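# Place the duct in the covered trench, close it

## Task

Put the duct down inside the trench that has a cover, then close that cover again. It only counts if the duct and the closed cover stay in place with no robot holding them at the end. Finish by opening the grippers and moving the arms away.

## Robot and tools

Robots: three identical i2rt Big YAM arms named arm1, arm2 and arm3. Each has six revolute joints, a two-finger gripper and a wrist camera. With joints 1 and 6 at 0 and the hand level and pointing forward, the wrist camera rides on top of the hand looking toward the fingertips. Reach is roughly 1.0 m from the joint 1 axis. The joints move at different speeds, so the hand can swing along a wide, curved path between postures. The arms act independently and never wait for one another.

Cameras: arm1_cam_wrist, arm2_cam_wrist, arm3_cam_wrist (fisheye, 504x504) move with their arms; cam_high and cam_low (pinhole with radial distortion, 672x504) are fixed in the room. A calibration is provided per camera (K, distortion D, T_world_to_cam, pos_world), but real cameras may be off by a few degrees and millimetres, and wrist-camera poses also inherit errors from the reported joint angles. Treat projected positions as approximate.

Frame: one shared scene frame with origin on the floor and +z up. The hand point is midway between the fingertips; the hand's z axis runs along the fingers, and the fingers open and close along its y axis. Foot poses are not printed.

Tool execute_actions: argument actions is a list holding exactly one action, or empty. An action is an object keyed by robot name (arm1, arm2, arm3); each robot entry has a single key joints, an object of absolute joint targets (not offsets) in radians, plus gripper_m in metres. So there is one separate joints object per arm, and any subset of joints may be named. Ranges: joint1_rad -2.879 to 2.879 (base yaw, positive counter-clockwise seen from above, 0 = direction the foot faces); joint2_rad 0 to 3.141 (shoulder; 0 has the upper arm pointing roughly level to the rear, increasing lifts it up and over to the front); joint3_rad 0 to 3.019 (elbow; 0 is fully folded, increasing extends); joint4_rad -1.692 to 1.57 (hand pitch, positive tips fingers up); joint5_rad -1.57 to 1.57 (hand sideways swing, positive toward the arm's right); joint6_rad -2.094 to 2.094 (hand roll, positive clockwise viewed from behind the hand); gripper_m 0 to 0.093 (fingertip gap). Completion tolerances: ±0.045, ±0.14, ±0.09, ±0.055, ±0.03, ±0.035 rad for joints 1-6 and ±0.003 m for the gripper. Grip force is about 50-62 N per pad, sometimes lower. Each action ends within 15 s. All named motions begin at once. Optional cameras: list of camera names, or ["all"]/omitted/null for every camera, [] for none. A bad key, bad camera name or out-of-range value rejects the whole call and nothing moves. Example: {"arm1": {"joints": {"gripper_m": 0.05}}, "arm2": {"joints": {"joint1_rad": 0.3}}}.

Results: each robot's state (joint_positions etc.), images at the end of the call, with a pictures line giving the image order. joint_status reports how each commanded motion ended: reached, off_target (stopped short and may still push), contact_stop or time_out (target dropped, holds where it stopped; but a timed-out joint may keep a target limited to 0.375, 0.375, 0.113, 0.225, 0.075, 0.3 rad from its position for joints 1-6 and keeps pushing, and moves there on its own if freed). "joint command not followed" with a cause line means a self/inter-arm collision check withheld that arm's joint targets (its gripper target still runs); such joints show not_followed and may be retried on later actions until a passing target is sent. on_its_own lists what the joints are doing without being commanded in this call; "held at" is the held target, not the position. Joints left out of an action may still push toward older targets. To relieve pushing, command a joint to its reported position. Tiny target changes may not move a joint. A loaded joint sags slowly.

Tool wait: seconds from 0 to 10; commands nothing new and returns state and images like an empty action.

Tool zoom_image: camera name plus region [x0, y0, x1, y1] in that camera's pixel coordinates from the top-left, at most 504x504; only works on cameras with a full image in the latest result.

Tool finished_scene: scene = the integer number of the current scene. Irreversible; call it only once the duct is in the trench, the cover is shut, grippers are open and arms have backed away. The result says whether the task succeeded and gives the next task. Any later calls in the same reply after a reported stop are skipped.

Hazards: the arms do not halt on contact and can press very hard. A hard squeeze between two robots fails and ends the run; hard impacts may too. The collision check may react late and ignores fingers, gripper housings and wrist cameras. Objects bumping robots do not count. Never push items off the work area or onto the floor. Avoid drops, slips, slams and heavy pushing. Loose objects may get a brief nudge occasionally. Sustained load heats motors: MOTOR HOT appears from 85 °C; at 100 °C the arm loses power and falls (OVER-TEMPERATURE FAULT, joints show limit_stop_at_motor_heat; resend targets afterward). Heat partly carries across scenes. While you are composing a reply the simulation keeps running and robots hold the last command, so don't leave arms straining.

Each tool is called after "Emit:" in YAML: its name, and indented under it one key for each argument.

## Session

Emit:
execute_actions:
  actions: []

Scene clock: 0.00 s.
arm1.joint_positions: joint1_rad=-0.051 joint2_rad=+0.558 joint3_rad=+1.372 joint4_rad=-1.543 joint5_rad=+0.096 joint6_rad=-0.222 gripper_m=+0.095
arm1.joint_status: not commanded
arm1.hand: x=+0.0347 y=-0.4443 z=+1.3366 quat_wxyz=(-0.354, +0.676, -0.610, -0.213) (m; scene frame)
arm2.joint_positions: joint1_rad=+0.335 joint2_rad=+0.428 joint3_rad=+1.418 joint4_rad=-1.483 joint5_rad=+0.136 joint6_rad=+0.110 gripper_m=+0.095
arm2.joint_status: not commanded
arm2.hand: x=-0.5419 y=-0.3197 z=+1.3712 quat_wxyz=(-0.317, +0.654, -0.554, -0.406) (m; scene frame)
arm3.joint_positions: joint1_rad=+0.216 joint2_rad=+0.561 joint3_rad=+1.369 joint4_rad=-1.402 joint5_rad=+0.145 joint6_rad=+0.328 gripper_m=+0.095
arm3.joint_status: not commanded
arm3.hand: x=+0.5062 y=-0.2465 z=+1.3370 quat_wxyz=(-0.293, +0.551, -0.687, -0.372) (m; scene frame)
pictures: arm1_cam_wrist, arm2_cam_wrist, arm3_cam_wrist, cam_high, cam_low
Images, in order (width x height): arm1_cam_wrist 504x504, arm2_cam_wrist 504x504, arm3_cam_wrist 504x504, cam_high 672x504, cam_low 672x504.

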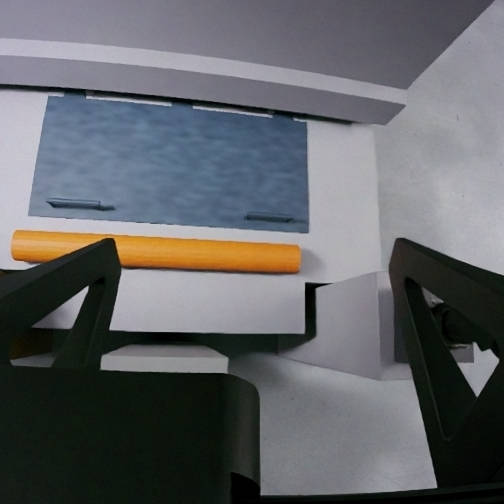

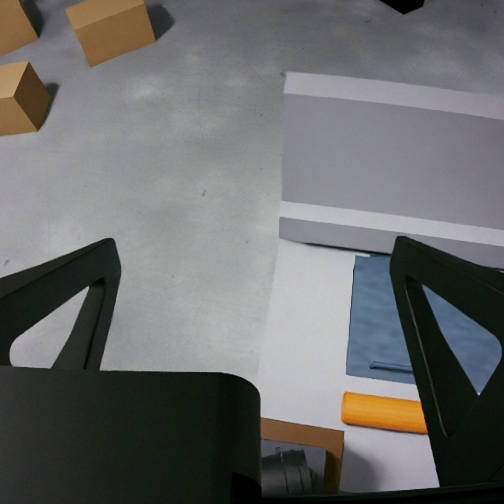

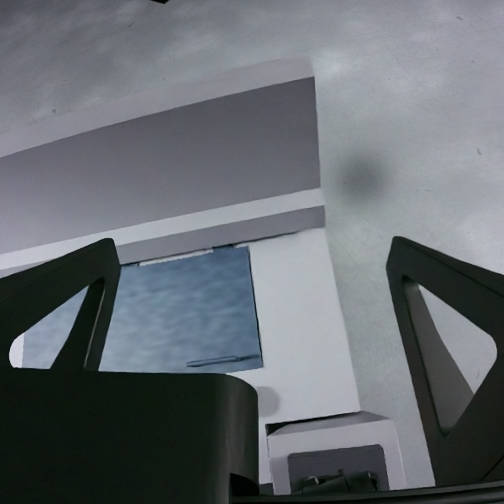

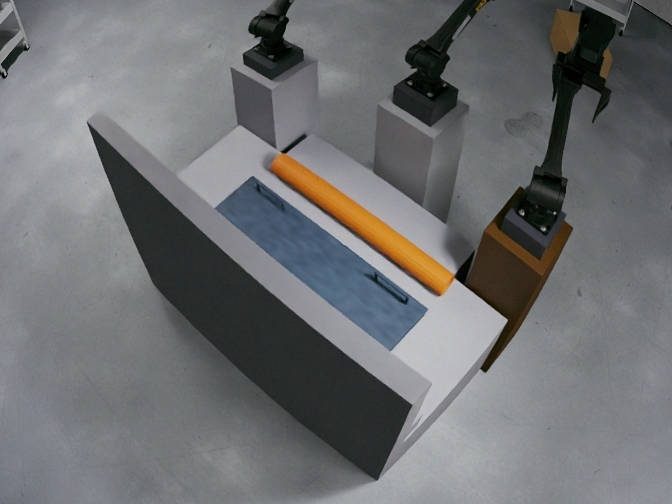

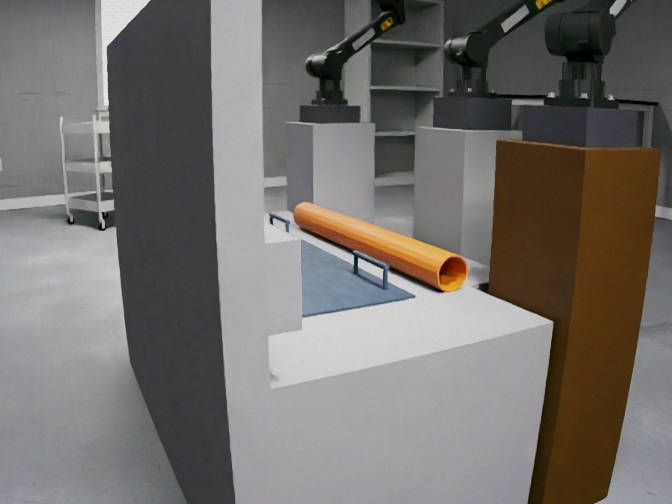

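Emit:
execute_actions:
  actions:
    - {"arm1":{"joints":{"joint1_rad":0,"joint2_rad":1.2,"joint3_rad":1.2,"joint4_rad":-1.5,"joint5_rad":0,"joint6_rad":0}},"arm2":{"joints":{"joint1_rad":0,"joint2_rad":1.2,"joint3_rad":1.2,"joint4_rad":-1.5,"joint5_rad":0,"joint6_rad":0}},"arm3":{"joints":{"joint1_rad":0,"joint2_rad":1.2,"joint3_rad":1.2,"joint4_rad":-1.5,"joint5_rad":0,"joint6_rad":0}}}

Emit:
execute_actions:
  actions:
    - {"arm1":{"joints":{"joint4_rad":-1.0}},"arm2":{"joints":{"joint3_rad":0.9,"joint4_rad":-1.2}},"arm3":{"joints":{"joint2_rad":1.5,"joint4_rad":-1.2}}}
  cameras: []

Emit:
execute_actions:
  actions:
    - {"arm1":{"joints":{"joint4_rad":-1.5,"joint2_rad":1.6,"joint3_rad":1.6}},"arm2":{"joints":{"joint1_rad":-0.4}},"arm3":{"joints":{"joint1_rad":0.4}}}

Scene clock: 5.13 s.
arm1.joint_positions: joint1_rad=-0.005 joint2_rad=+1.200 joint3_rad=+1.192 joint4_rad=-1.505 joint5_rad=+0.004 joint6_rad=-0.011 gripper_m=+0.095
arm1.joint_status: all done
arm1.hand: x=+0.0125 y=-0.2783 z=+1.0949 quat_wxyz=(-0.022, +0.701, -0.712, -0.025) (m; scene frame)
arm2.joint_positions: joint1_rad=+0.010 joint2_rad=+1.195 joint3_rad=+1.194 joint4_rad=-1.485 joint5_rad=+0.002 joint6_rad=+0.011 gripper_m=+0.095
arm2.joint_status: all done
arm2.hand: x=-0.5301 y=-0.1017 z=+1.0805 quat_wxyz=(-0.029, +0.714, -0.698, -0.031) (m; scene frame)
arm3.joint_positions: joint1_rad=+0.005 joint2_rad=+1.201 joint3_rad=+1.184 joint4_rad=-1.493 joint5_rad=+0.003 joint6_rad=+0.008 gripper_m=+0.095
arm3.joint_status: all done
arm3.hand: x=+0.5295 y=-0.1058 z=+1.0646 quat_wxyz=(-0.025, +0.694, -0.719, -0.020) (m; scene frame)
pictures: arm1_cam_wrist, arm2_cam_wrist, arm3_cam_wrist, cam_high, cam_low
camera_calibration (this result's frames):
arm1_cam_wrist: T_world_to_cam=[[0.999857, -0.0161794, -0.0048458, -0.01569], [-0.0111828, -0.8492, 0.527953, -0.805686], [-0.012657, -0.527823, -0.84926, 0.910054], [0, 0, 0, 1]] pos_world=[0.0181965, -0.204095, 1.19816]
arm2_cam_wrist: T_world_to_cam=[[0.999779, 0.0203234, 0.00534457, 0.526649], [0.014756, -0.860024, 0.51004, -0.622212], [0.0149622, -0.509848, -0.860134, 1.00534], [0, 0, 0, 1]] pos_world=[-0.532393, -0.0332486, 1.17927]
arm3_cam_wrist: T_world_to_cam=[[0.999222, -0.0363742, 0.0152389, -0.555882], [-0.038892, -0.844824, 0.533628, -0.633056], [-0.00653611, -0.533806, -0.845582, 0.973058], [0, 0, 0, 1]] pos_world=[0.537189, -0.0356173, 1.16909]
Images, in order (width x height): arm1_cam_wrist 504x504, arm2_cam_wrist 504x504, arm3_cam_wrist 504x504, cam_high 672x504, cam_low 672x504.

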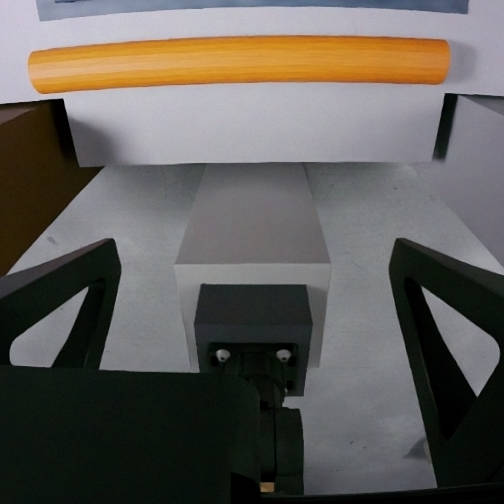

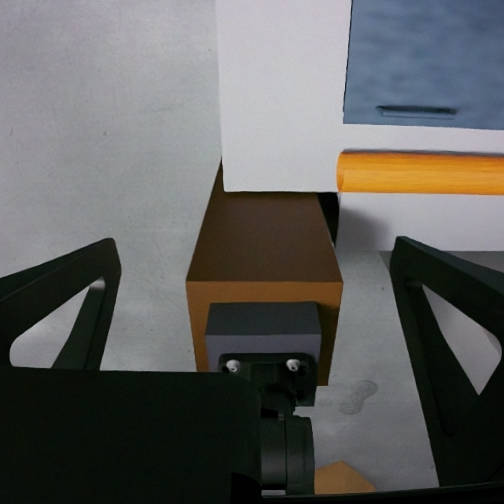

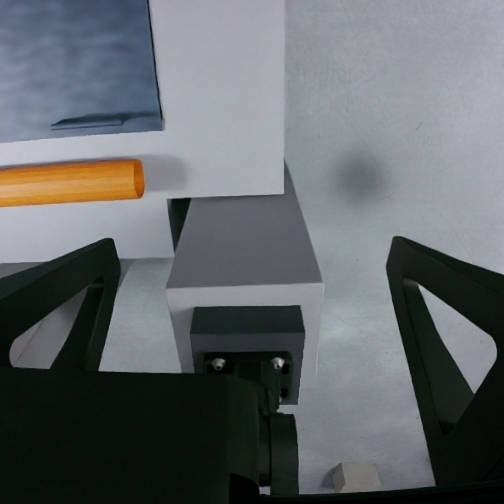

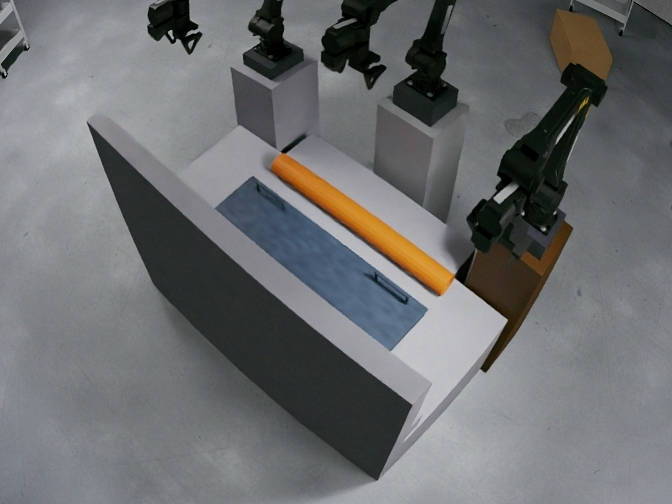

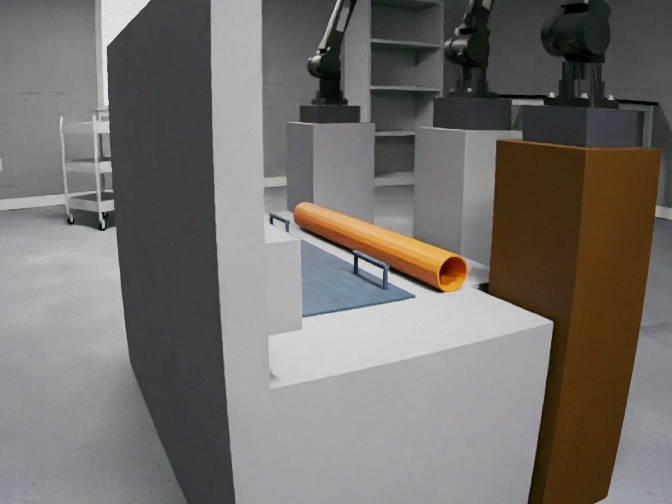

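Scene clock: 6.33 s.
arm1.joint_positions: joint1_rad=-0.005 joint2_rad=+1.200 joint3_rad=+1.192 joint4_rad=-1.015 joint5_rad=+0.004 joint6_rad=-0.011 gripper_m=+0.095
arm1.joint_status: all done
arm1.hand: x=+0.0158 y=-0.1646 z=+1.1313 quat_wxyz=(-0.196, +0.673, -0.686, -0.193) (m; scene frame)
arm2.joint_positions: joint1_rad=+0.010 joint2_rad=+1.195 joint3_rad=+0.899 joint4_rad=-1.218 joint5_rad=+0.002 joint6_rad=+0.011 gripper_m=+0.095
arm2.joint_status: all done
arm2.hand: x=-0.5297 y=-0.1250 z=+0.9691 quat_wxyz=(-0.019, +0.715, -0.699, -0.021) (m; scene frame)
arm3.joint_positions: joint1_rad=+0.005 joint2_rad=+1.515 joint3_rad=+1.184 joint4_rad=-1.209 joint5_rad=+0.003 joint6_rad=+0.008 gripper_m=+0.095
arm3.joint_status: all done
arm3.hand: x=+0.5322 y=-0.0133 z=+0.9508 quat_wxyz=(-0.014, +0.695, -0.719, -0.009) (m; scene frame)
pictures: none
No camera images: the call's "cameras" was empty. Leave "cameras" out to get every camera's image.

Scene clock: 7.63 s.
arm1.joint_positions: joint1_rad=-0.005 joint2_rad=+1.597 joint3_rad=+1.559 joint4_rad=-1.490 joint5_rad=+0.004 joint6_rad=-0.011 gripper_m=+0.095
arm1.joint_status: all done
arm1.hand: x=+0.0163 y=-0.1303 z=+1.0833 quat_wxyz=(-0.016, +0.701, -0.712, -0.020) (m; scene frame)
arm2.joint_positions: joint1_rad=-0.396 joint2_rad=+1.195 joint3_rad=+0.899 joint4_rad=-1.218 joint5_rad=+0.000 joint6_rad=+0.010 gripper_m=+0.095
arm2.joint_status: all done
arm2.hand: x=-0.4009 y=-0.1472 z=+0.9687 quat_wxyz=(-0.022, +0.560, -0.828, -0.017) (m; scene frame)
arm3.joint_positions: joint1_rad=+0.408 joint2_rad=+1.515 joint3_rad=+1.184 joint4_rad=-1.207 joint5_rad=+0.000 joint6_rad=+0.006 gripper_m=+0.095
arm3.joint_status: all done
arm3.hand: x=+0.3592 y=-0.0431 z=+0.9503 quat_wxyz=(-0.011, +0.825, -0.565, -0.013) (m; scene frame)
pictures: arm1_cam_wrist, arm2_cam_wrist, arm3_cam_wrist, cam_high, cam_low
camera_calibration (this result's frames):
arm1_cam_wrist: T_world_to_cam=[[0.999858, -0.0161089, -0.00499824, -0.0169344], [-0.0108467, -0.84105, 0.540848, -0.686759], [-0.0129163, -0.540717, -0.841105, 0.967789], [0, 0, 0, 1]] pos_world=[0.0219832, -0.0545712, 1.18536]
arm2_cam_wrist: T_world_to_cam=[[0.927281, -0.374345, 0.0038834, 0.313226], [-0.318311, -0.782936, 0.534499, -0.752132], [-0.197047, -0.496867, -0.84516, 0.786371], [0, 0, 0, 1]] pos_world=[-0.374909, -0.0808945, 1.06541]
arm3_cam_wrist: T_world_to_cam=[[0.932526, 0.360858, 0.0132671, -0.338789], [0.292396, -0.776147, 0.55866, -0.665564], [0.211894, -0.517086, -0.829291, 0.815507], [0, 0, 0, 1]] pos_world=[0.337737, 0.0273664, 1.05261]
Images, in order (width x height): arm1_cam_wrist 504x504, arm2_cam_wrist 504x504, arm3_cam_wrist 504x504, cam_high 672x504, cam_low 672x504.

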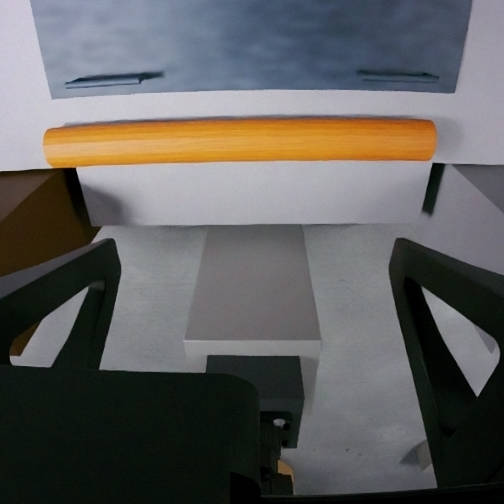

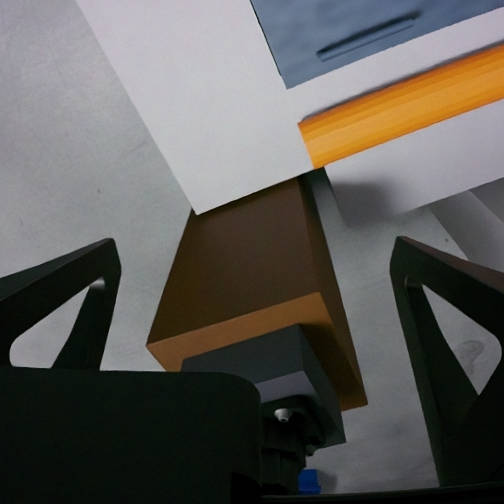

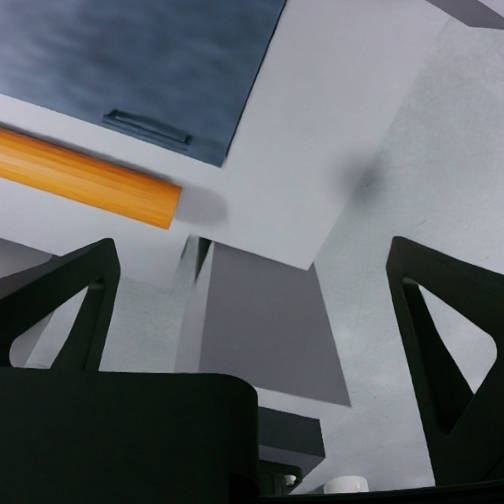

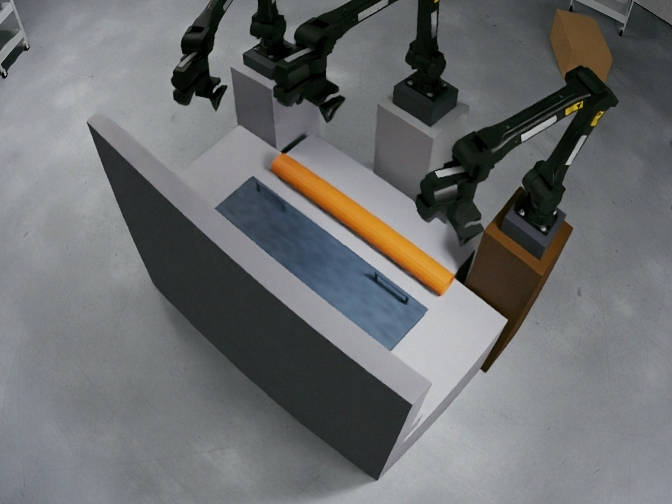

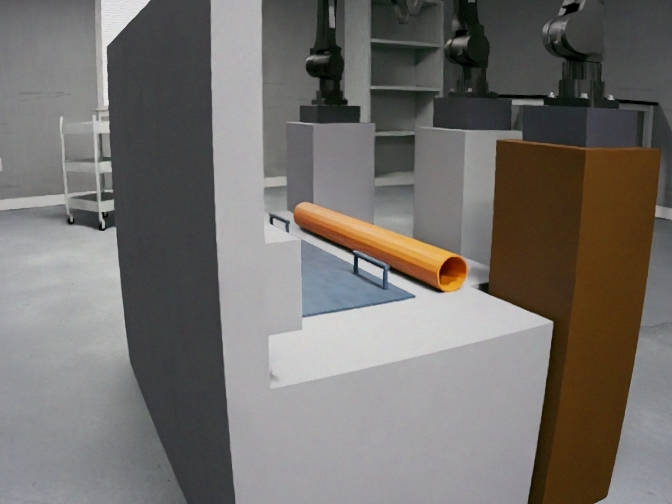

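Emit:
execute_actions:
  actions:
    - {"arm2":{"joints":{"joint1_rad":-0.713,"joint2_rad":2.205,"joint3_rad":0.908,"joint4_rad":-0.274,"joint6_rad":0.88,"gripper_m":0.055}},"arm3":{"joints":{"joint1_rad":0.685,"joint2_rad":2.167,"joint3_rad":0.869,"joint4_rad":-0.273,"joint6_rad":-0.922,"gripper_m":0.055}},"arm1":{"joints":{"joint2_rad":1.3,"joint3_rad":1.2,"joint4_rad":-1.1,"joint6_rad":1.55}}}

Emit:
zoom_image:
  camera: "cam_low"
  region: [250,140,500,330]

Scene clock: 20.80 s.
arm1.joint_positions: joint1_rad=-0.005 joint2_rad=+1.281 joint3_rad=+1.200 joint4_rad=-1.114 joint5_rad=+0.004 joint6_rad=+1.539 gripper_m=+0.095
arm1.joint_status: all done
arm1.hand: x=+0.0152 y=-0.1726 z=+1.0892 quat_wxyz=(-0.003, +0.001, -0.982, -0.191) (m; scene frame)
arm2.joint_positions: joint1_rad=-0.717 joint2_rad=+2.200 joint3_rad=+0.899 joint4_rad=-0.290 joint5_rad=+0.000 joint6_rad=+0.869 gripper_m=+0.055
arm2.joint_status: all done
arm2.hand: x=-0.2671 y=-0.1456 z=+0.6001 quat_wxyz=(+0.008, +0.004, -1.000, +0.008) (m; scene frame)
arm3.joint_positions: joint1_rad=+0.692 joint2_rad=+2.154 joint3_rad=+0.855 joint4_rad=-0.283 joint5_rad=+0.000 joint6_rad=-0.914 gripper_m=+0.055
arm3.joint_status: all done
arm3.hand: x=+0.2836 y=-0.1438 z=+0.6029 quat_wxyz=(+0.003, +1.000, +0.002, +0.005) (m; scene frame)
pictures: arm1_cam_wrist, arm2_cam_wrist, arm3_cam_wrist, cam_high, cam_low
camera_calibration (this result's frames):
arm1_cam_wrist: T_world_to_cam=[[0.00329372, -0.927425, -0.373994, 0.243308], [-0.815442, -0.218972, 0.535822, -0.600442], [-0.578829, 0.303206, -0.756983, 1.0126], [0, 0, 0, 1]] pos_world=[0.0956948, -0.212856, 1.17925]
arm2_cam_wrist: T_world_to_cam=[[0.00710935, -0.999711, 0.0229782, -0.157088], [-0.804405, 0.00793321, 0.594029, -0.561633], [-0.594039, -0.0227069, -0.804116, 0.440438], [0, 0, 0, 1]] pos_world=[-0.189026, -0.142586, 0.691399]
arm3_cam_wrist: T_world_to_cam=[[-0.00236135, 0.999991, 0.00340159, 0.13562], [0.804623, -0.000119819, 0.593786, -0.582345], [0.593782, 0.00413913, -0.804615, 0.443141], [0, 0, 0, 1]] pos_world=[0.205759, -0.137522, 0.701885]
Images, in order (width x height): arm1_cam_wrist 504x504, arm2_cam_wrist 504x504, arm3_cam_wrist 504x504, cam_high 672x504, cam_low 672x504.

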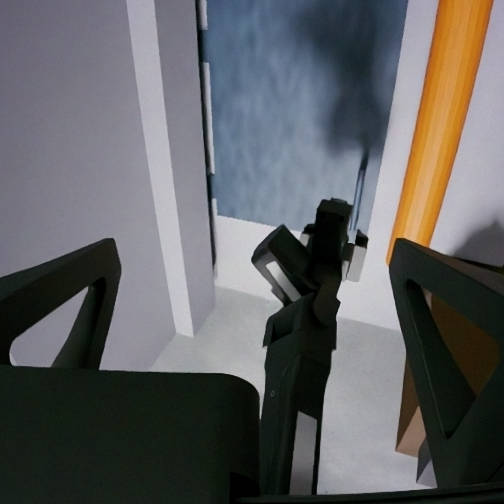

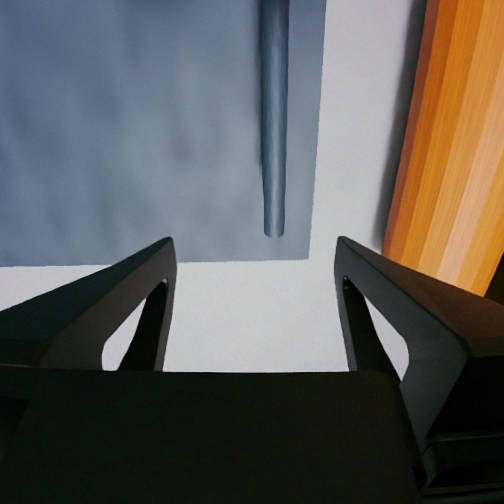

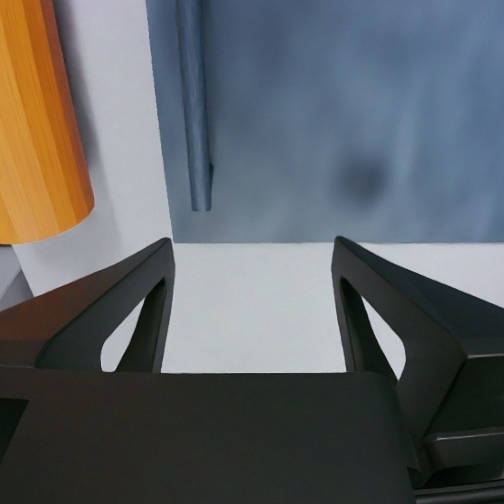

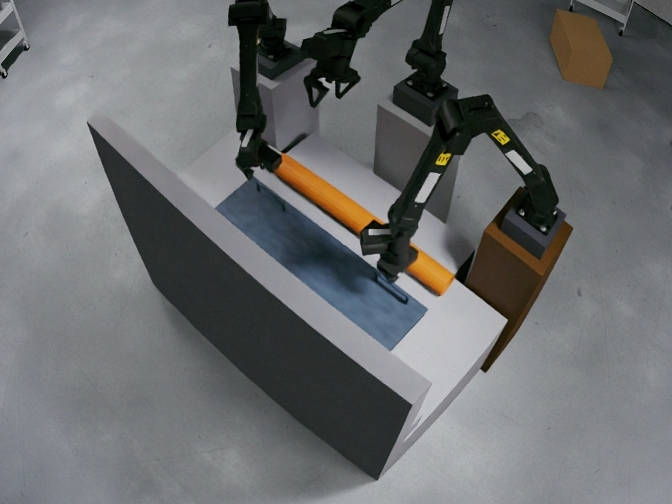

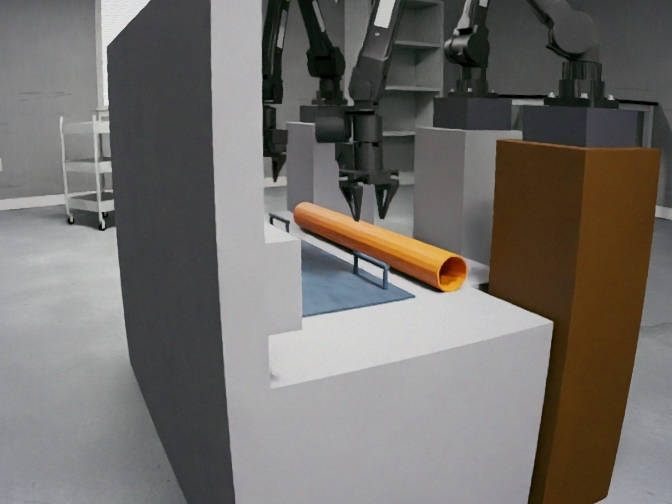

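Region (250, 140, 500, 330) of cam_low's 672x504 image, scaled by 2.016, with more detail than that image has; it fills the top 383 rows of this view, and the rest is white.

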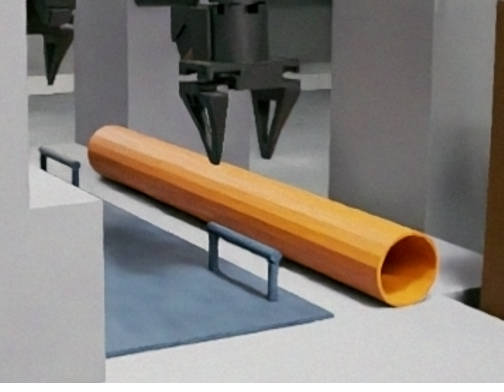

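Emit:
execute_actions:
  actions:
    - {"arm2":{"joints":{"joint1_rad":-0.749,"joint2_rad":2.49,"joint3_rad":0.99,"joint4_rad":-0.05,"joint6_rad":0.844}},"arm3":{"joints":{"joint1_rad":0.735,"joint2_rad":2.459,"joint3_rad":0.925,"joint4_rad":-0.015,"joint6_rad":-0.868}}}
  cameras: ["arm2_cam_wrist","arm3_cam_wrist","cam_low"]

Emit:
zoom_image:
  camera: "cam_low"
  region: [250,140,500,330]

Scene clock: 24.00 s.
arm1.joint_positions: joint1_rad=-0.005 joint2_rad=+1.281 joint3_rad=+1.200 joint4_rad=-1.114 joint5_rad=+0.004 joint6_rad=+1.540 gripper_m=+0.095
arm1.joint_status: not commanded
arm1.hand: x=+0.0152 y=-0.1726 z=+1.0892 quat_wxyz=(-0.003, +0.001, -0.982, -0.191) (m; scene frame)
arm2.joint_positions: joint1_rad=-0.738 joint2_rad=+2.493 joint3_rad=+0.989 joint4_rad=-0.067 joint5_rad=+0.002 joint6_rad=+0.855 gripper_m=+0.055
arm2.joint_status: all done
arm2.hand: x=-0.2650 y=-0.1561 z=+0.4955 quat_wxyz=(+0.001, +0.001, -1.000, +0.001) (m; scene frame)
arm3.joint_positions: joint1_rad=+0.734 joint2_rad=+2.460 joint3_rad=+0.919 joint4_rad=-0.024 joint5_rad=-0.003 joint6_rad=-0.876 gripper_m=+0.055
arm3.joint_status: all done
arm3.hand: x=+0.2807 y=-0.1656 z=+0.4962 quat_wxyz=(-0.003, +1.000, +0.004, -0.002) (m; scene frame)
pictures: arm2_cam_wrist, arm3_cam_wrist, cam_low
camera_calibration (this result's frames):
arm2_cam_wrist: T_world_to_cam=[[-0.0000149199, -0.999959, 0.00903587, -0.160203], [-0.813006, 0.00527331, 0.582231, -0.494589], [-0.582255, -0.00733753, -0.812973, 0.367222], [0, 0, 0, 1]] pos_world=[-0.188289, -0.154894, 0.587954]
arm3_cam_wrist: T_world_to_cam=[[-0.00648505, 0.999867, 0.0149329, 0.153213], [0.812635, -0.00343282, 0.582764, -0.514035], [0.582738, 0.0159142, -0.812505, 0.368096], [0, 0, 0, 1]] pos_world=[0.204213, -0.160815, 0.596353]
Images, in order (width x height): arm2_cam_wrist 504x504, arm3_cam_wrist 504x504, cam_low 672x504.

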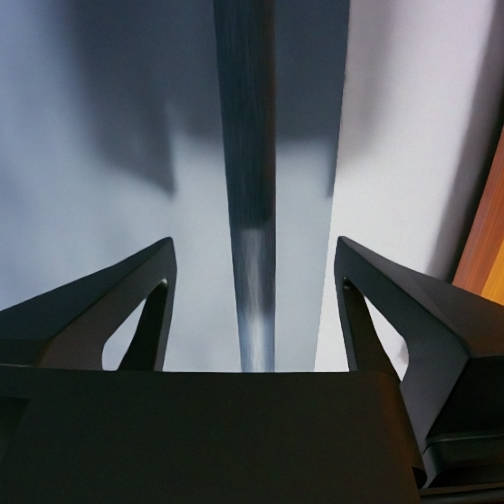

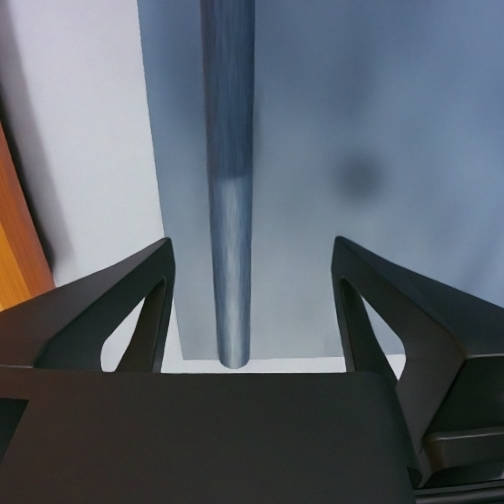

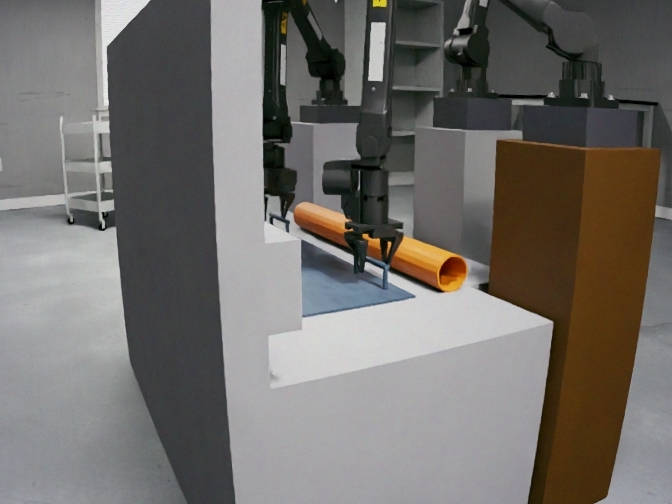

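Region (250, 140, 500, 330) of cam_low's 672x504 image, scaled by 2.016, with more detail than that image has; it fills the top 383 rows of this view, and the rest is white.

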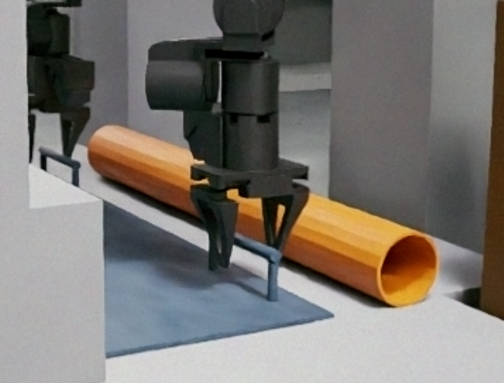

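Emit:
execute_actions:
  actions:
    - {"arm2":{"joints":{"joint2_rad":2.51,"joint4_rad":-0.03}},"arm3":{"joints":{"joint2_rad":2.49,"joint4_rad":0.01}}}
  cameras: []

Emit:
execute_actions:
  actions:
    - {"arm2":{"joints":{"gripper_m":0}},"arm3":{"joints":{"gripper_m":0}}}
  cameras: []

Emit:
execute_actions:
  actions:
    - {"arm2":{"joints":{"joint1_rad":-0.701,"joint2_rad":2.275,"joint3_rad":0.927,"joint4_rad":-0.223,"joint6_rad":0.892}},"arm3":{"joints":{"joint1_rad":0.702,"joint2_rad":2.257,"joint3_rad":0.868,"joint4_rad":-0.182,"joint6_rad":-0.905}}}
  cameras: ["arm2_cam_wrist","arm3_cam_wrist","cam_low"]

Scene clock: 29.17 s.
arm1.joint_positions: joint1_rad=-0.005 joint2_rad=+1.281 joint3_rad=+1.200 joint4_rad=-1.114 joint5_rad=+0.004 joint6_rad=+1.540 gripper_m=+0.095
arm1.joint_status: not commanded
arm1.hand: x=+0.0152 y=-0.1726 z=+1.0892 quat_wxyz=(-0.003, +0.001, -0.982, -0.191) (m; scene frame)
arm2.joint_positions: joint1_rad=-0.738 joint2_rad=+2.493 joint3_rad=+0.989 joint4_rad=-0.047 joint5_rad=+0.002 joint6_rad=+0.855 gripper_m=+0.055
arm2.joint_status: all done
arm2.hand: x=-0.2618 y=-0.1524 z=+0.4955 quat_wxyz=(-0.006, +0.001, -1.000, -0.007) (m; scene frame)
arm3.joint_positions: joint1_rad=+0.734 joint2_rad=+2.466 joint3_rad=+0.919 joint4_rad=+0.000 joint5_rad=-0.003 joint6_rad=-0.876 gripper_m=+0.055
arm3.joint_status: all done
arm3.hand: x=+0.2787 y=-0.1632 z=+0.4941 quat_wxyz=(-0.009, +1.000, +0.004, -0.007) (m; scene frame)
pictures: none
No camera images: the call's "cameras" was empty. Leave "cameras" out to get every camera's image.

Scene clock: 29.80 s.
arm1.joint_positions: joint1_rad=-0.005 joint2_rad=+1.281 joint3_rad=+1.200 joint4_rad=-1.114 joint5_rad=+0.004 joint6_rad=+1.540 gripper_m=+0.095
arm1.joint_status: not commanded
arm1.hand: x=+0.0152 y=-0.1726 z=+1.0892 quat_wxyz=(-0.003, +0.001, -0.982, -0.191) (m; scene frame)
arm2.joint_positions: joint1_rad=-0.741 joint2_rad=+2.494 joint3_rad=+0.985 joint4_rad=-0.045 joint5_rad=+0.007 joint6_rad=+0.839 gripper_m=+0.010
arm2.joint_status: gripper_m off_target (ended at +0.010, target +0.000)
arm2.hand: x=-0.2620 y=-0.1554 z=+0.4951 quat_wxyz=(-0.006, +0.007, -1.000, -0.004) (m; scene frame)
arm3.joint_positions: joint1_rad=+0.741 joint2_rad=+2.470 joint3_rad=+0.911 joint4_rad=-0.002 joint5_rad=-0.012 joint6_rad=-0.865 gripper_m=+0.011
arm3.joint_status: gripper_m off_target (ended at +0.011, target +0.000)
arm3.hand: x=+0.2801 y=-0.1711 z=+0.4928 quat_wxyz=(-0.001, +1.000, +0.002, -0.007) (m; scene frame)
pictures: none
No camera images: the call's "cameras" was empty. Leave "cameras" out to get every camera's image.

Scene clock: 30.80 s.
arm1.joint_positions: joint1_rad=-0.005 joint2_rad=+1.281 joint3_rad=+1.200 joint4_rad=-1.114 joint5_rad=+0.004 joint6_rad=+1.540 gripper_m=+0.095
arm1.joint_status: not commanded
arm1.hand: x=+0.0152 y=-0.1726 z=+1.0892 quat_wxyz=(-0.003, +0.001, -0.982, -0.191) (m; scene frame)
arm2.joint_positions: joint1_rad=-0.717 joint2_rad=+2.333 joint3_rad=+0.946 joint4_rad=-0.194 joint5_rad=+0.014 joint6_rad=+0.862 gripper_m=+0.010
arm2.joint_status: all done
arm2.hand: x=-0.2630 y=-0.1443 z=+0.5536 quat_wxyz=(-0.001, +0.008, -1.000, +0.008) (m; scene frame)
arm3.joint_positions: joint1_rad=+0.716 joint2_rad=+2.301 joint3_rad=+0.879 joint4_rad=-0.167 joint5_rad=-0.018 joint6_rad=-0.885 gripper_m=+0.011
arm3.joint_status: all done
arm3.hand: x=+0.2802 y=-0.1589 z=+0.5512 quat_wxyz=(+0.012, +1.000, -0.001, +0.000) (m; scene frame)
pictures: arm2_cam_wrist, arm3_cam_wrist, cam_low
camera_calibration (this result's frames):
arm2_cam_wrist: T_world_to_cam=[[0.0133868, -0.999631, 0.0236276, -0.153434], [-0.814899, 0.00278661, 0.579596, -0.526243], [-0.579448, -0.0270131, -0.814561, 0.414507], [0, 0, 0, 1]] pos_world=[-0.186595, -0.140714, 0.646275]
arm3_cam_wrist: T_world_to_cam=[[0.00246498, 0.999901, -0.0138331, 0.159068], [0.810319, 0.00610878, 0.585957, -0.545289], [0.585984, -0.0126536, -0.810224, 0.406281], [0, 0, 0, 1]] pos_world=[0.203391, -0.15058, 0.650895]
Images, in order (width x height): arm2_cam_wrist 504x504, arm3_cam_wrist 504x504, cam_low 672x504.

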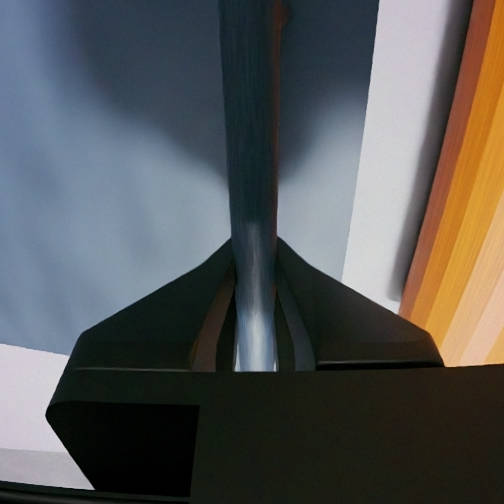

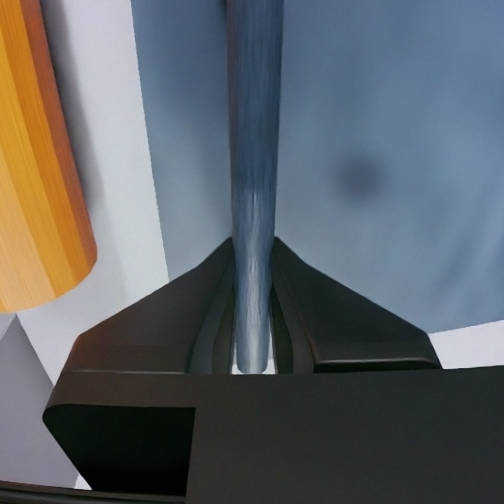

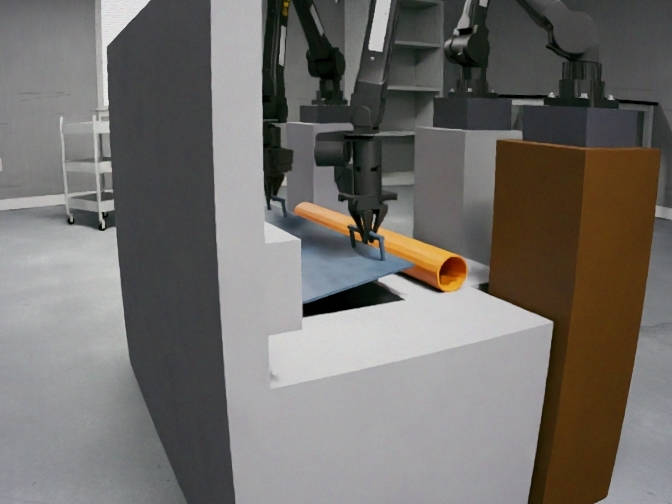

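Emit:
execute_actions:
  actions:
    - {"arm2":{"joints":{"joint1_rad":-0.63,"joint2_rad":2.06,"joint3_rad":0.99,"joint4_rad":-0.45,"joint6_rad":0.965}},"arm3":{"joints":{"joint1_rad":0.63,"joint2_rad":2.035,"joint3_rad":0.93,"joint4_rad":-0.42,"joint6_rad":-0.98}},"arm1":{"joints":{"joint2_rad":1.5,"joint3_rad":0.75,"joint4_rad":-0.8}}}
  cameras: []

Emit:
execute_actions:
  actions:
    - {"arm2":{"joints":{"joint1_rad":-0.56,"joint2_rad":1.99,"joint3_rad":1.16,"joint4_rad":-0.665,"joint6_rad":1.035}},"arm3":{"joints":{"joint1_rad":0.558,"joint2_rad":1.96,"joint3_rad":1.10,"joint4_rad":-0.64,"joint6_rad":-1.05}}}
  cameras: ["cam_low"]

Emit:
execute_actions:
  actions:
    - {"arm2":{"joints":{"joint1_rad":-0.492,"joint2_rad":2.04,"joint3_rad":1.39,"joint4_rad":-0.85,"joint6_rad":1.10}},"arm3":{"joints":{"joint1_rad":0.49,"joint2_rad":2.0,"joint3_rad":1.325,"joint4_rad":-0.825,"joint6_rad":-1.12}},"arm1":{"joints":{"joint2_rad":2.035,"joint3_rad":0.725,"joint4_rad":-0.25}}}

Scene clock: 35.83 s.
arm1.joint_positions: joint1_rad=-0.005 joint2_rad=+1.514 joint3_rad=+0.746 joint4_rad=-0.810 joint5_rad=+0.003 joint6_rad=+1.541 gripper_m=+0.095
arm1.joint_status: all done
arm1.hand: x=+0.0099 y=-0.2790 z=+0.8366 quat_wxyz=(+0.003, +0.002, -1.000, +0.000) (m; scene frame)
arm2.joint_positions: joint1_rad=-0.653 joint2_rad=+2.122 joint3_rad=+0.970 joint4_rad=-0.429 joint5_rad=+0.019 joint6_rad=+0.929 gripper_m=+0.010
arm2.joint_status: joint6_rad time_out (moved +0.067 of +0.103); the others done
arm2.on_its_own: joint6_rad reads +0.929 and still pushes toward +0.965 since a time_out
arm2.hand: x=-0.2640 y=-0.1040 z=+0.6402 quat_wxyz=(-0.003, +0.006, -1.000, +0.010) (m; scene frame)
arm3.joint_positions: joint1_rad=+0.652 joint2_rad=+2.080 joint3_rad=+0.906 joint4_rad=-0.408 joint5_rad=-0.025 joint6_rad=-0.954 gripper_m=+0.011
arm3.joint_status: all done
arm3.hand: x=+0.2788 y=-0.1177 z=+0.6377 quat_wxyz=(+0.011, +1.000, +0.002, -0.005) (m; scene frame)
pictures: none
No camera images: the call's "cameras" was empty. Leave "cameras" out to get every camera's image.

not run: a stop came earlier in this reply.

not run: a stop came earlier in this reply.

Emit:
execute_actions:
  actions:
    - {"arm2":{"joints":{"joint1_rad":-0.56,"joint2_rad":1.99,"joint3_rad":1.16,"joint4_rad":-0.665,"joint6_rad":1.0}},"arm3":{"joints":{"joint1_rad":0.558,"joint2_rad":1.96,"joint3_rad":1.10,"joint4_rad":-0.64,"joint6_rad":-1.03}}}
  cameras: ["cam_low"]

Emit:
execute_actions:
  actions:
    - {"arm2":{"joints":{"joint1_rad":-0.492,"joint2_rad":2.04,"joint3_rad":1.39,"joint4_rad":-0.85,"joint6_rad":1.07}},"arm3":{"joints":{"joint1_rad":0.49,"joint2_rad":2.0,"joint3_rad":1.325,"joint4_rad":-0.825,"joint6_rad":-1.10}},"arm1":{"joints":{"joint2_rad":2.035,"joint3_rad":0.725,"joint4_rad":-0.25}}}

Scene clock: 38.07 s.
arm1.joint_positions: joint1_rad=-0.005 joint2_rad=+1.514 joint3_rad=+0.746 joint4_rad=-0.810 joint5_rad=+0.003 joint6_rad=+1.541 gripper_m=+0.095
arm1.joint_status: not commanded
arm1.hand: x=+0.0099 y=-0.2790 z=+0.8366 quat_wxyz=(+0.003, +0.002, -1.000, +0.000) (m; scene frame)
arm2.joint_positions: joint1_rad=-0.605 joint2_rad=+2.071 joint3_rad=+1.090 joint4_rad=-0.661 joint5_rad=+0.029 joint6_rad=+0.974 gripper_m=+0.010
arm2.joint_status: all done
arm2.hand: x=-0.2647 y=-0.0705 z=+0.6849 quat_wxyz=(+0.010, +0.008, -0.999, +0.038) (m; scene frame)
arm3.joint_positions: joint1_rad=+0.602 joint2_rad=+2.029 joint3_rad=+1.032 joint4_rad=-0.648 joint5_rad=-0.039 joint6_rad=-1.004 gripper_m=+0.011
arm3.joint_status: all done
arm3.hand: x=+0.2777 y=-0.0831 z=+0.6822 quat_wxyz=(+0.040, +0.999, +0.001, +0.005) (m; scene frame)
pictures: cam_low
Images, in order (width x height): cam_low 672x504.

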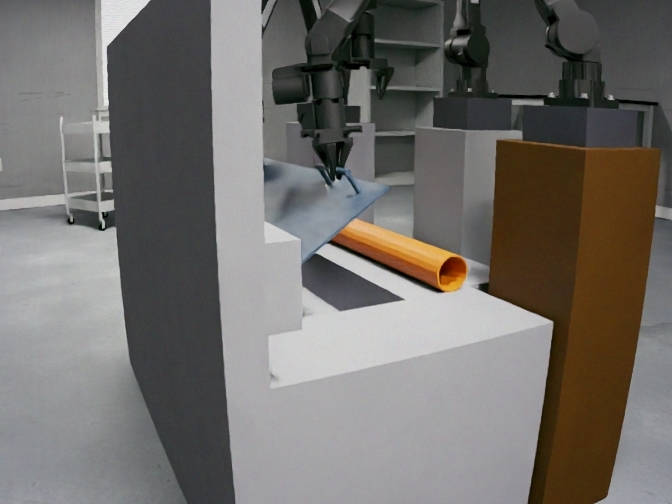

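Scene clock: 40.17 s.
arm1.joint_positions: joint1_rad=-0.005 joint2_rad=+2.023 joint3_rad=+0.724 joint4_rad=-0.260 joint5_rad=+0.003 joint6_rad=+1.541 gripper_m=+0.095
arm1.joint_status: all done
arm1.hand: x=+0.0086 y=-0.2652 z=+0.6630 quat_wxyz=(+0.003, +0.002, -1.000, -0.010) (m; scene frame)
arm2.joint_positions: joint1_rad=-0.546 joint2_rad=+2.072 joint3_rad=+1.278 joint4_rad=-0.905 joint5_rad=+0.031 joint6_rad=+1.040 gripper_m=+0.010
arm2.joint_status: joint1_rad time_out (moved +0.059 of +0.113); joint3_rad time_out (moved +0.189 of +0.300); the others done
arm2.on_its_own: joint1_rad reads -0.546 and still pushes toward -0.492 since a time_out; joint3_rad reads +1.278 and still pushes toward +1.390 since a time_out
arm2.hand: x=-0.2659 y=-0.0197 z=+0.7315 quat_wxyz=(+0.020, +0.005, -0.998, +0.063) (m; scene frame)
arm3.joint_positions: joint1_rad=+0.543 joint2_rad=+2.027 joint3_rad=+1.223 joint4_rad=-0.889 joint5_rad=-0.043 joint6_rad=-1.071 gripper_m=+0.011
arm3.joint_status: joint1_rad time_out (moved -0.059 of -0.112); joint3_rad time_out (moved +0.190 of +0.293); joint4_rad time_out (moved -0.241 of -0.177); the others done
arm3.on_its_own: joint1_rad reads +0.543 and still pushes toward +0.490 since a time_out; joint3_rad reads +1.223 and still pushes toward +1.325 since a time_out; joint4_rad reads -0.889 and still pushes toward -0.825 since a time_out
arm3.hand: x=+0.2770 y=-0.0308 z=+0.7294 quat_wxyz=(+0.063, +0.998, +0.004, +0.012) (m; scene frame)
pictures: arm1_cam_wrist, arm2_cam_wrist, arm3_cam_wrist, cam_high, cam_low
camera_calibration (this result's frames):
arm1_cam_wrist: T_world_to_cam=[[0.00326625, -0.999818, -0.0188146, -0.256662], [-0.809178, -0.0136972, 0.587403, -0.377542], [-0.587554, 0.0133057, -0.809076, 0.671918], [0, 0, 0, 1]] pos_world=[0.0901271, -0.270727, 0.760573]
arm2_cam_wrist: T_world_to_cam=[[0.0121768, -0.991104, 0.132534, -0.112937], [-0.790497, 0.0716269, 0.608263, -0.645218], [-0.612345, -0.112174, -0.782592, 0.527284], [0, 0, 0, 1]] pos_world=[-0.185787, -0.00656954, 0.820079]
arm3_cam_wrist: T_world_to_cam=[[-0.00614448, 0.993224, -0.116053, 0.110185], [0.795821, 0.0751298, 0.600853, -0.652517], [0.605501, -0.0886654, -0.79089, 0.532274], [0, 0, 0, 1]] pos_world=[0.197671, -0.0132211, 0.825825]
Images, in order (width x height): arm1_cam_wrist 504x504, arm2_cam_wrist 504x504, arm3_cam_wrist 504x504, cam_high 672x504, cam_low 672x504.

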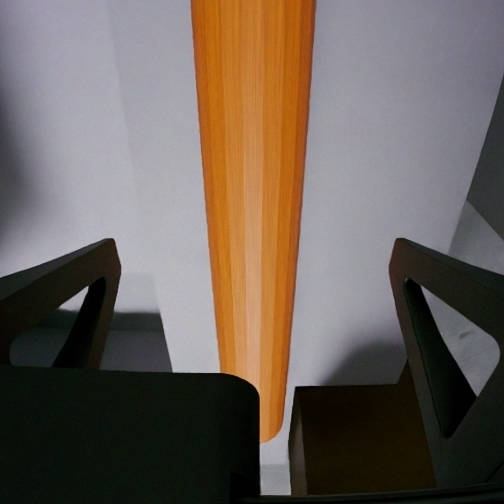

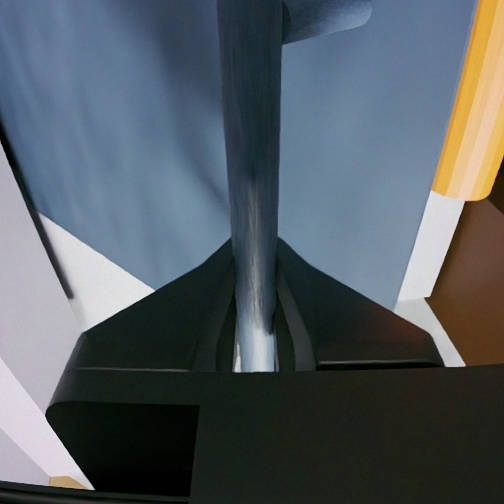

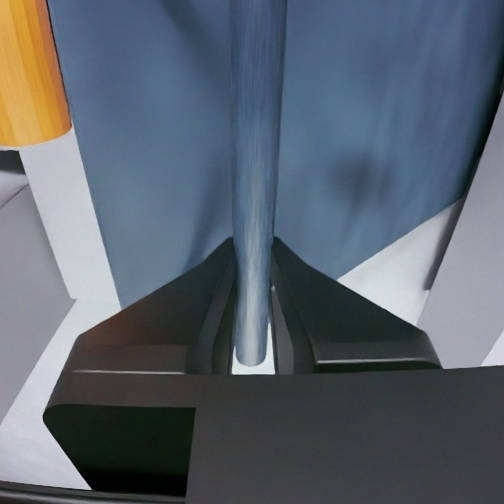

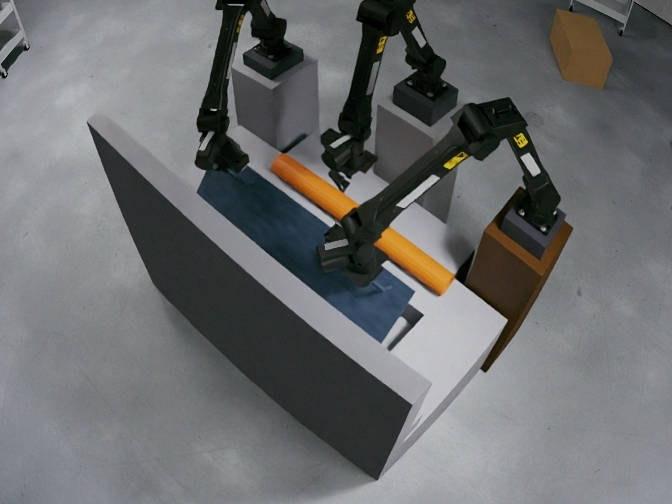

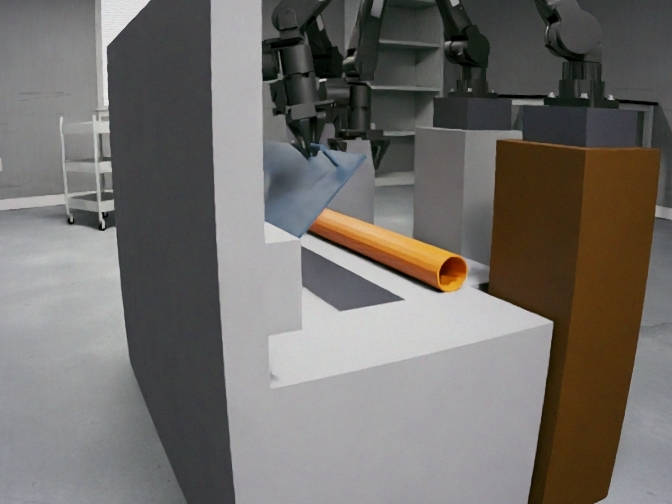

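Emit:
execute_actions:
  actions:
    - {"arm2":{"joints":{"joint1_rad":-0.46,"joint2_rad":2.03,"joint3_rad":1.51,"joint4_rad":-0.93,"joint6_rad":1.12}},"arm3":{"joints":{"joint1_rad":0.46,"joint2_rad":1.99,"joint3_rad":1.44,"joint4_rad":-0.91,"joint6_rad":-1.14}},"arm1":{"joints":{"joint2_rad":2.352,"joint3_rad":0.821,"joint4_rad":-0.035}}}
  cameras: ["cam_low","cam_high","arm1_cam_wrist"]

Scene clock: 44.37 s.
arm1.joint_positions: joint1_rad=-0.005 joint2_rad=+2.350 joint3_rad=+0.817 joint4_rad=-0.045 joint5_rad=+0.003 joint6_rad=+1.541 gripper_m=+0.095
arm1.joint_status: all done
arm1.hand: x=+0.0075 y=-0.2689 z=+0.5601 quat_wxyz=(+0.003, +0.002, -1.000, -0.001) (m; scene frame)
arm2.joint_positions: joint1_rad=-0.489 joint2_rad=+2.072 joint3_rad=+1.429 joint4_rad=-0.971 joint5_rad=+0.017 joint6_rad=+1.091 gripper_m=+0.010
arm2.joint_status: all done
arm2.hand: x=-0.2667 y=+0.0475 z=+0.7730 quat_wxyz=(+0.004, +0.007, -1.000, +0.023) (m; scene frame)
arm3.joint_positions: joint1_rad=+0.489 joint2_rad=+2.026 joint3_rad=+1.371 joint4_rad=-0.950 joint5_rad=-0.025 joint6_rad=-1.118 gripper_m=+0.011
arm3.joint_status: all done
arm3.hand: x=+0.2764 y=+0.0362 z=+0.7703 quat_wxyz=(+0.020, +1.000, +0.002, -0.002) (m; scene frame)
pictures: arm1_cam_wrist, cam_high, cam_low
camera_calibration (this result's frames):
arm1_cam_wrist: T_world_to_cam=[[0.0034327, -0.999994, -0.000894937, -0.272413], [-0.808902, -0.0033029, 0.587935, -0.315532], [-0.587934, -0.00129429, -0.808908, 0.584067], [0, 0, 0, 1]] pos_world=[0.0890938, -0.272698, 0.657725]
Images, in order (width x height): arm1_cam_wrist 504x504, cam_high 672x504, cam_low 672x504.

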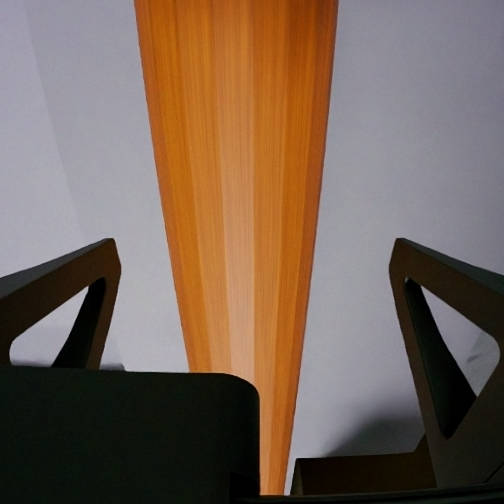

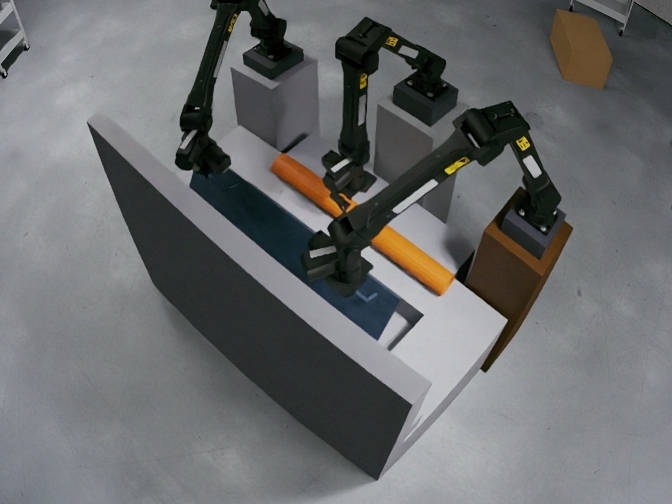

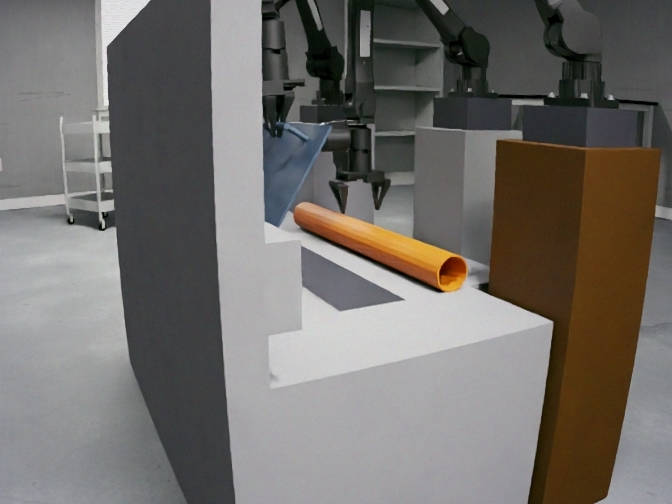

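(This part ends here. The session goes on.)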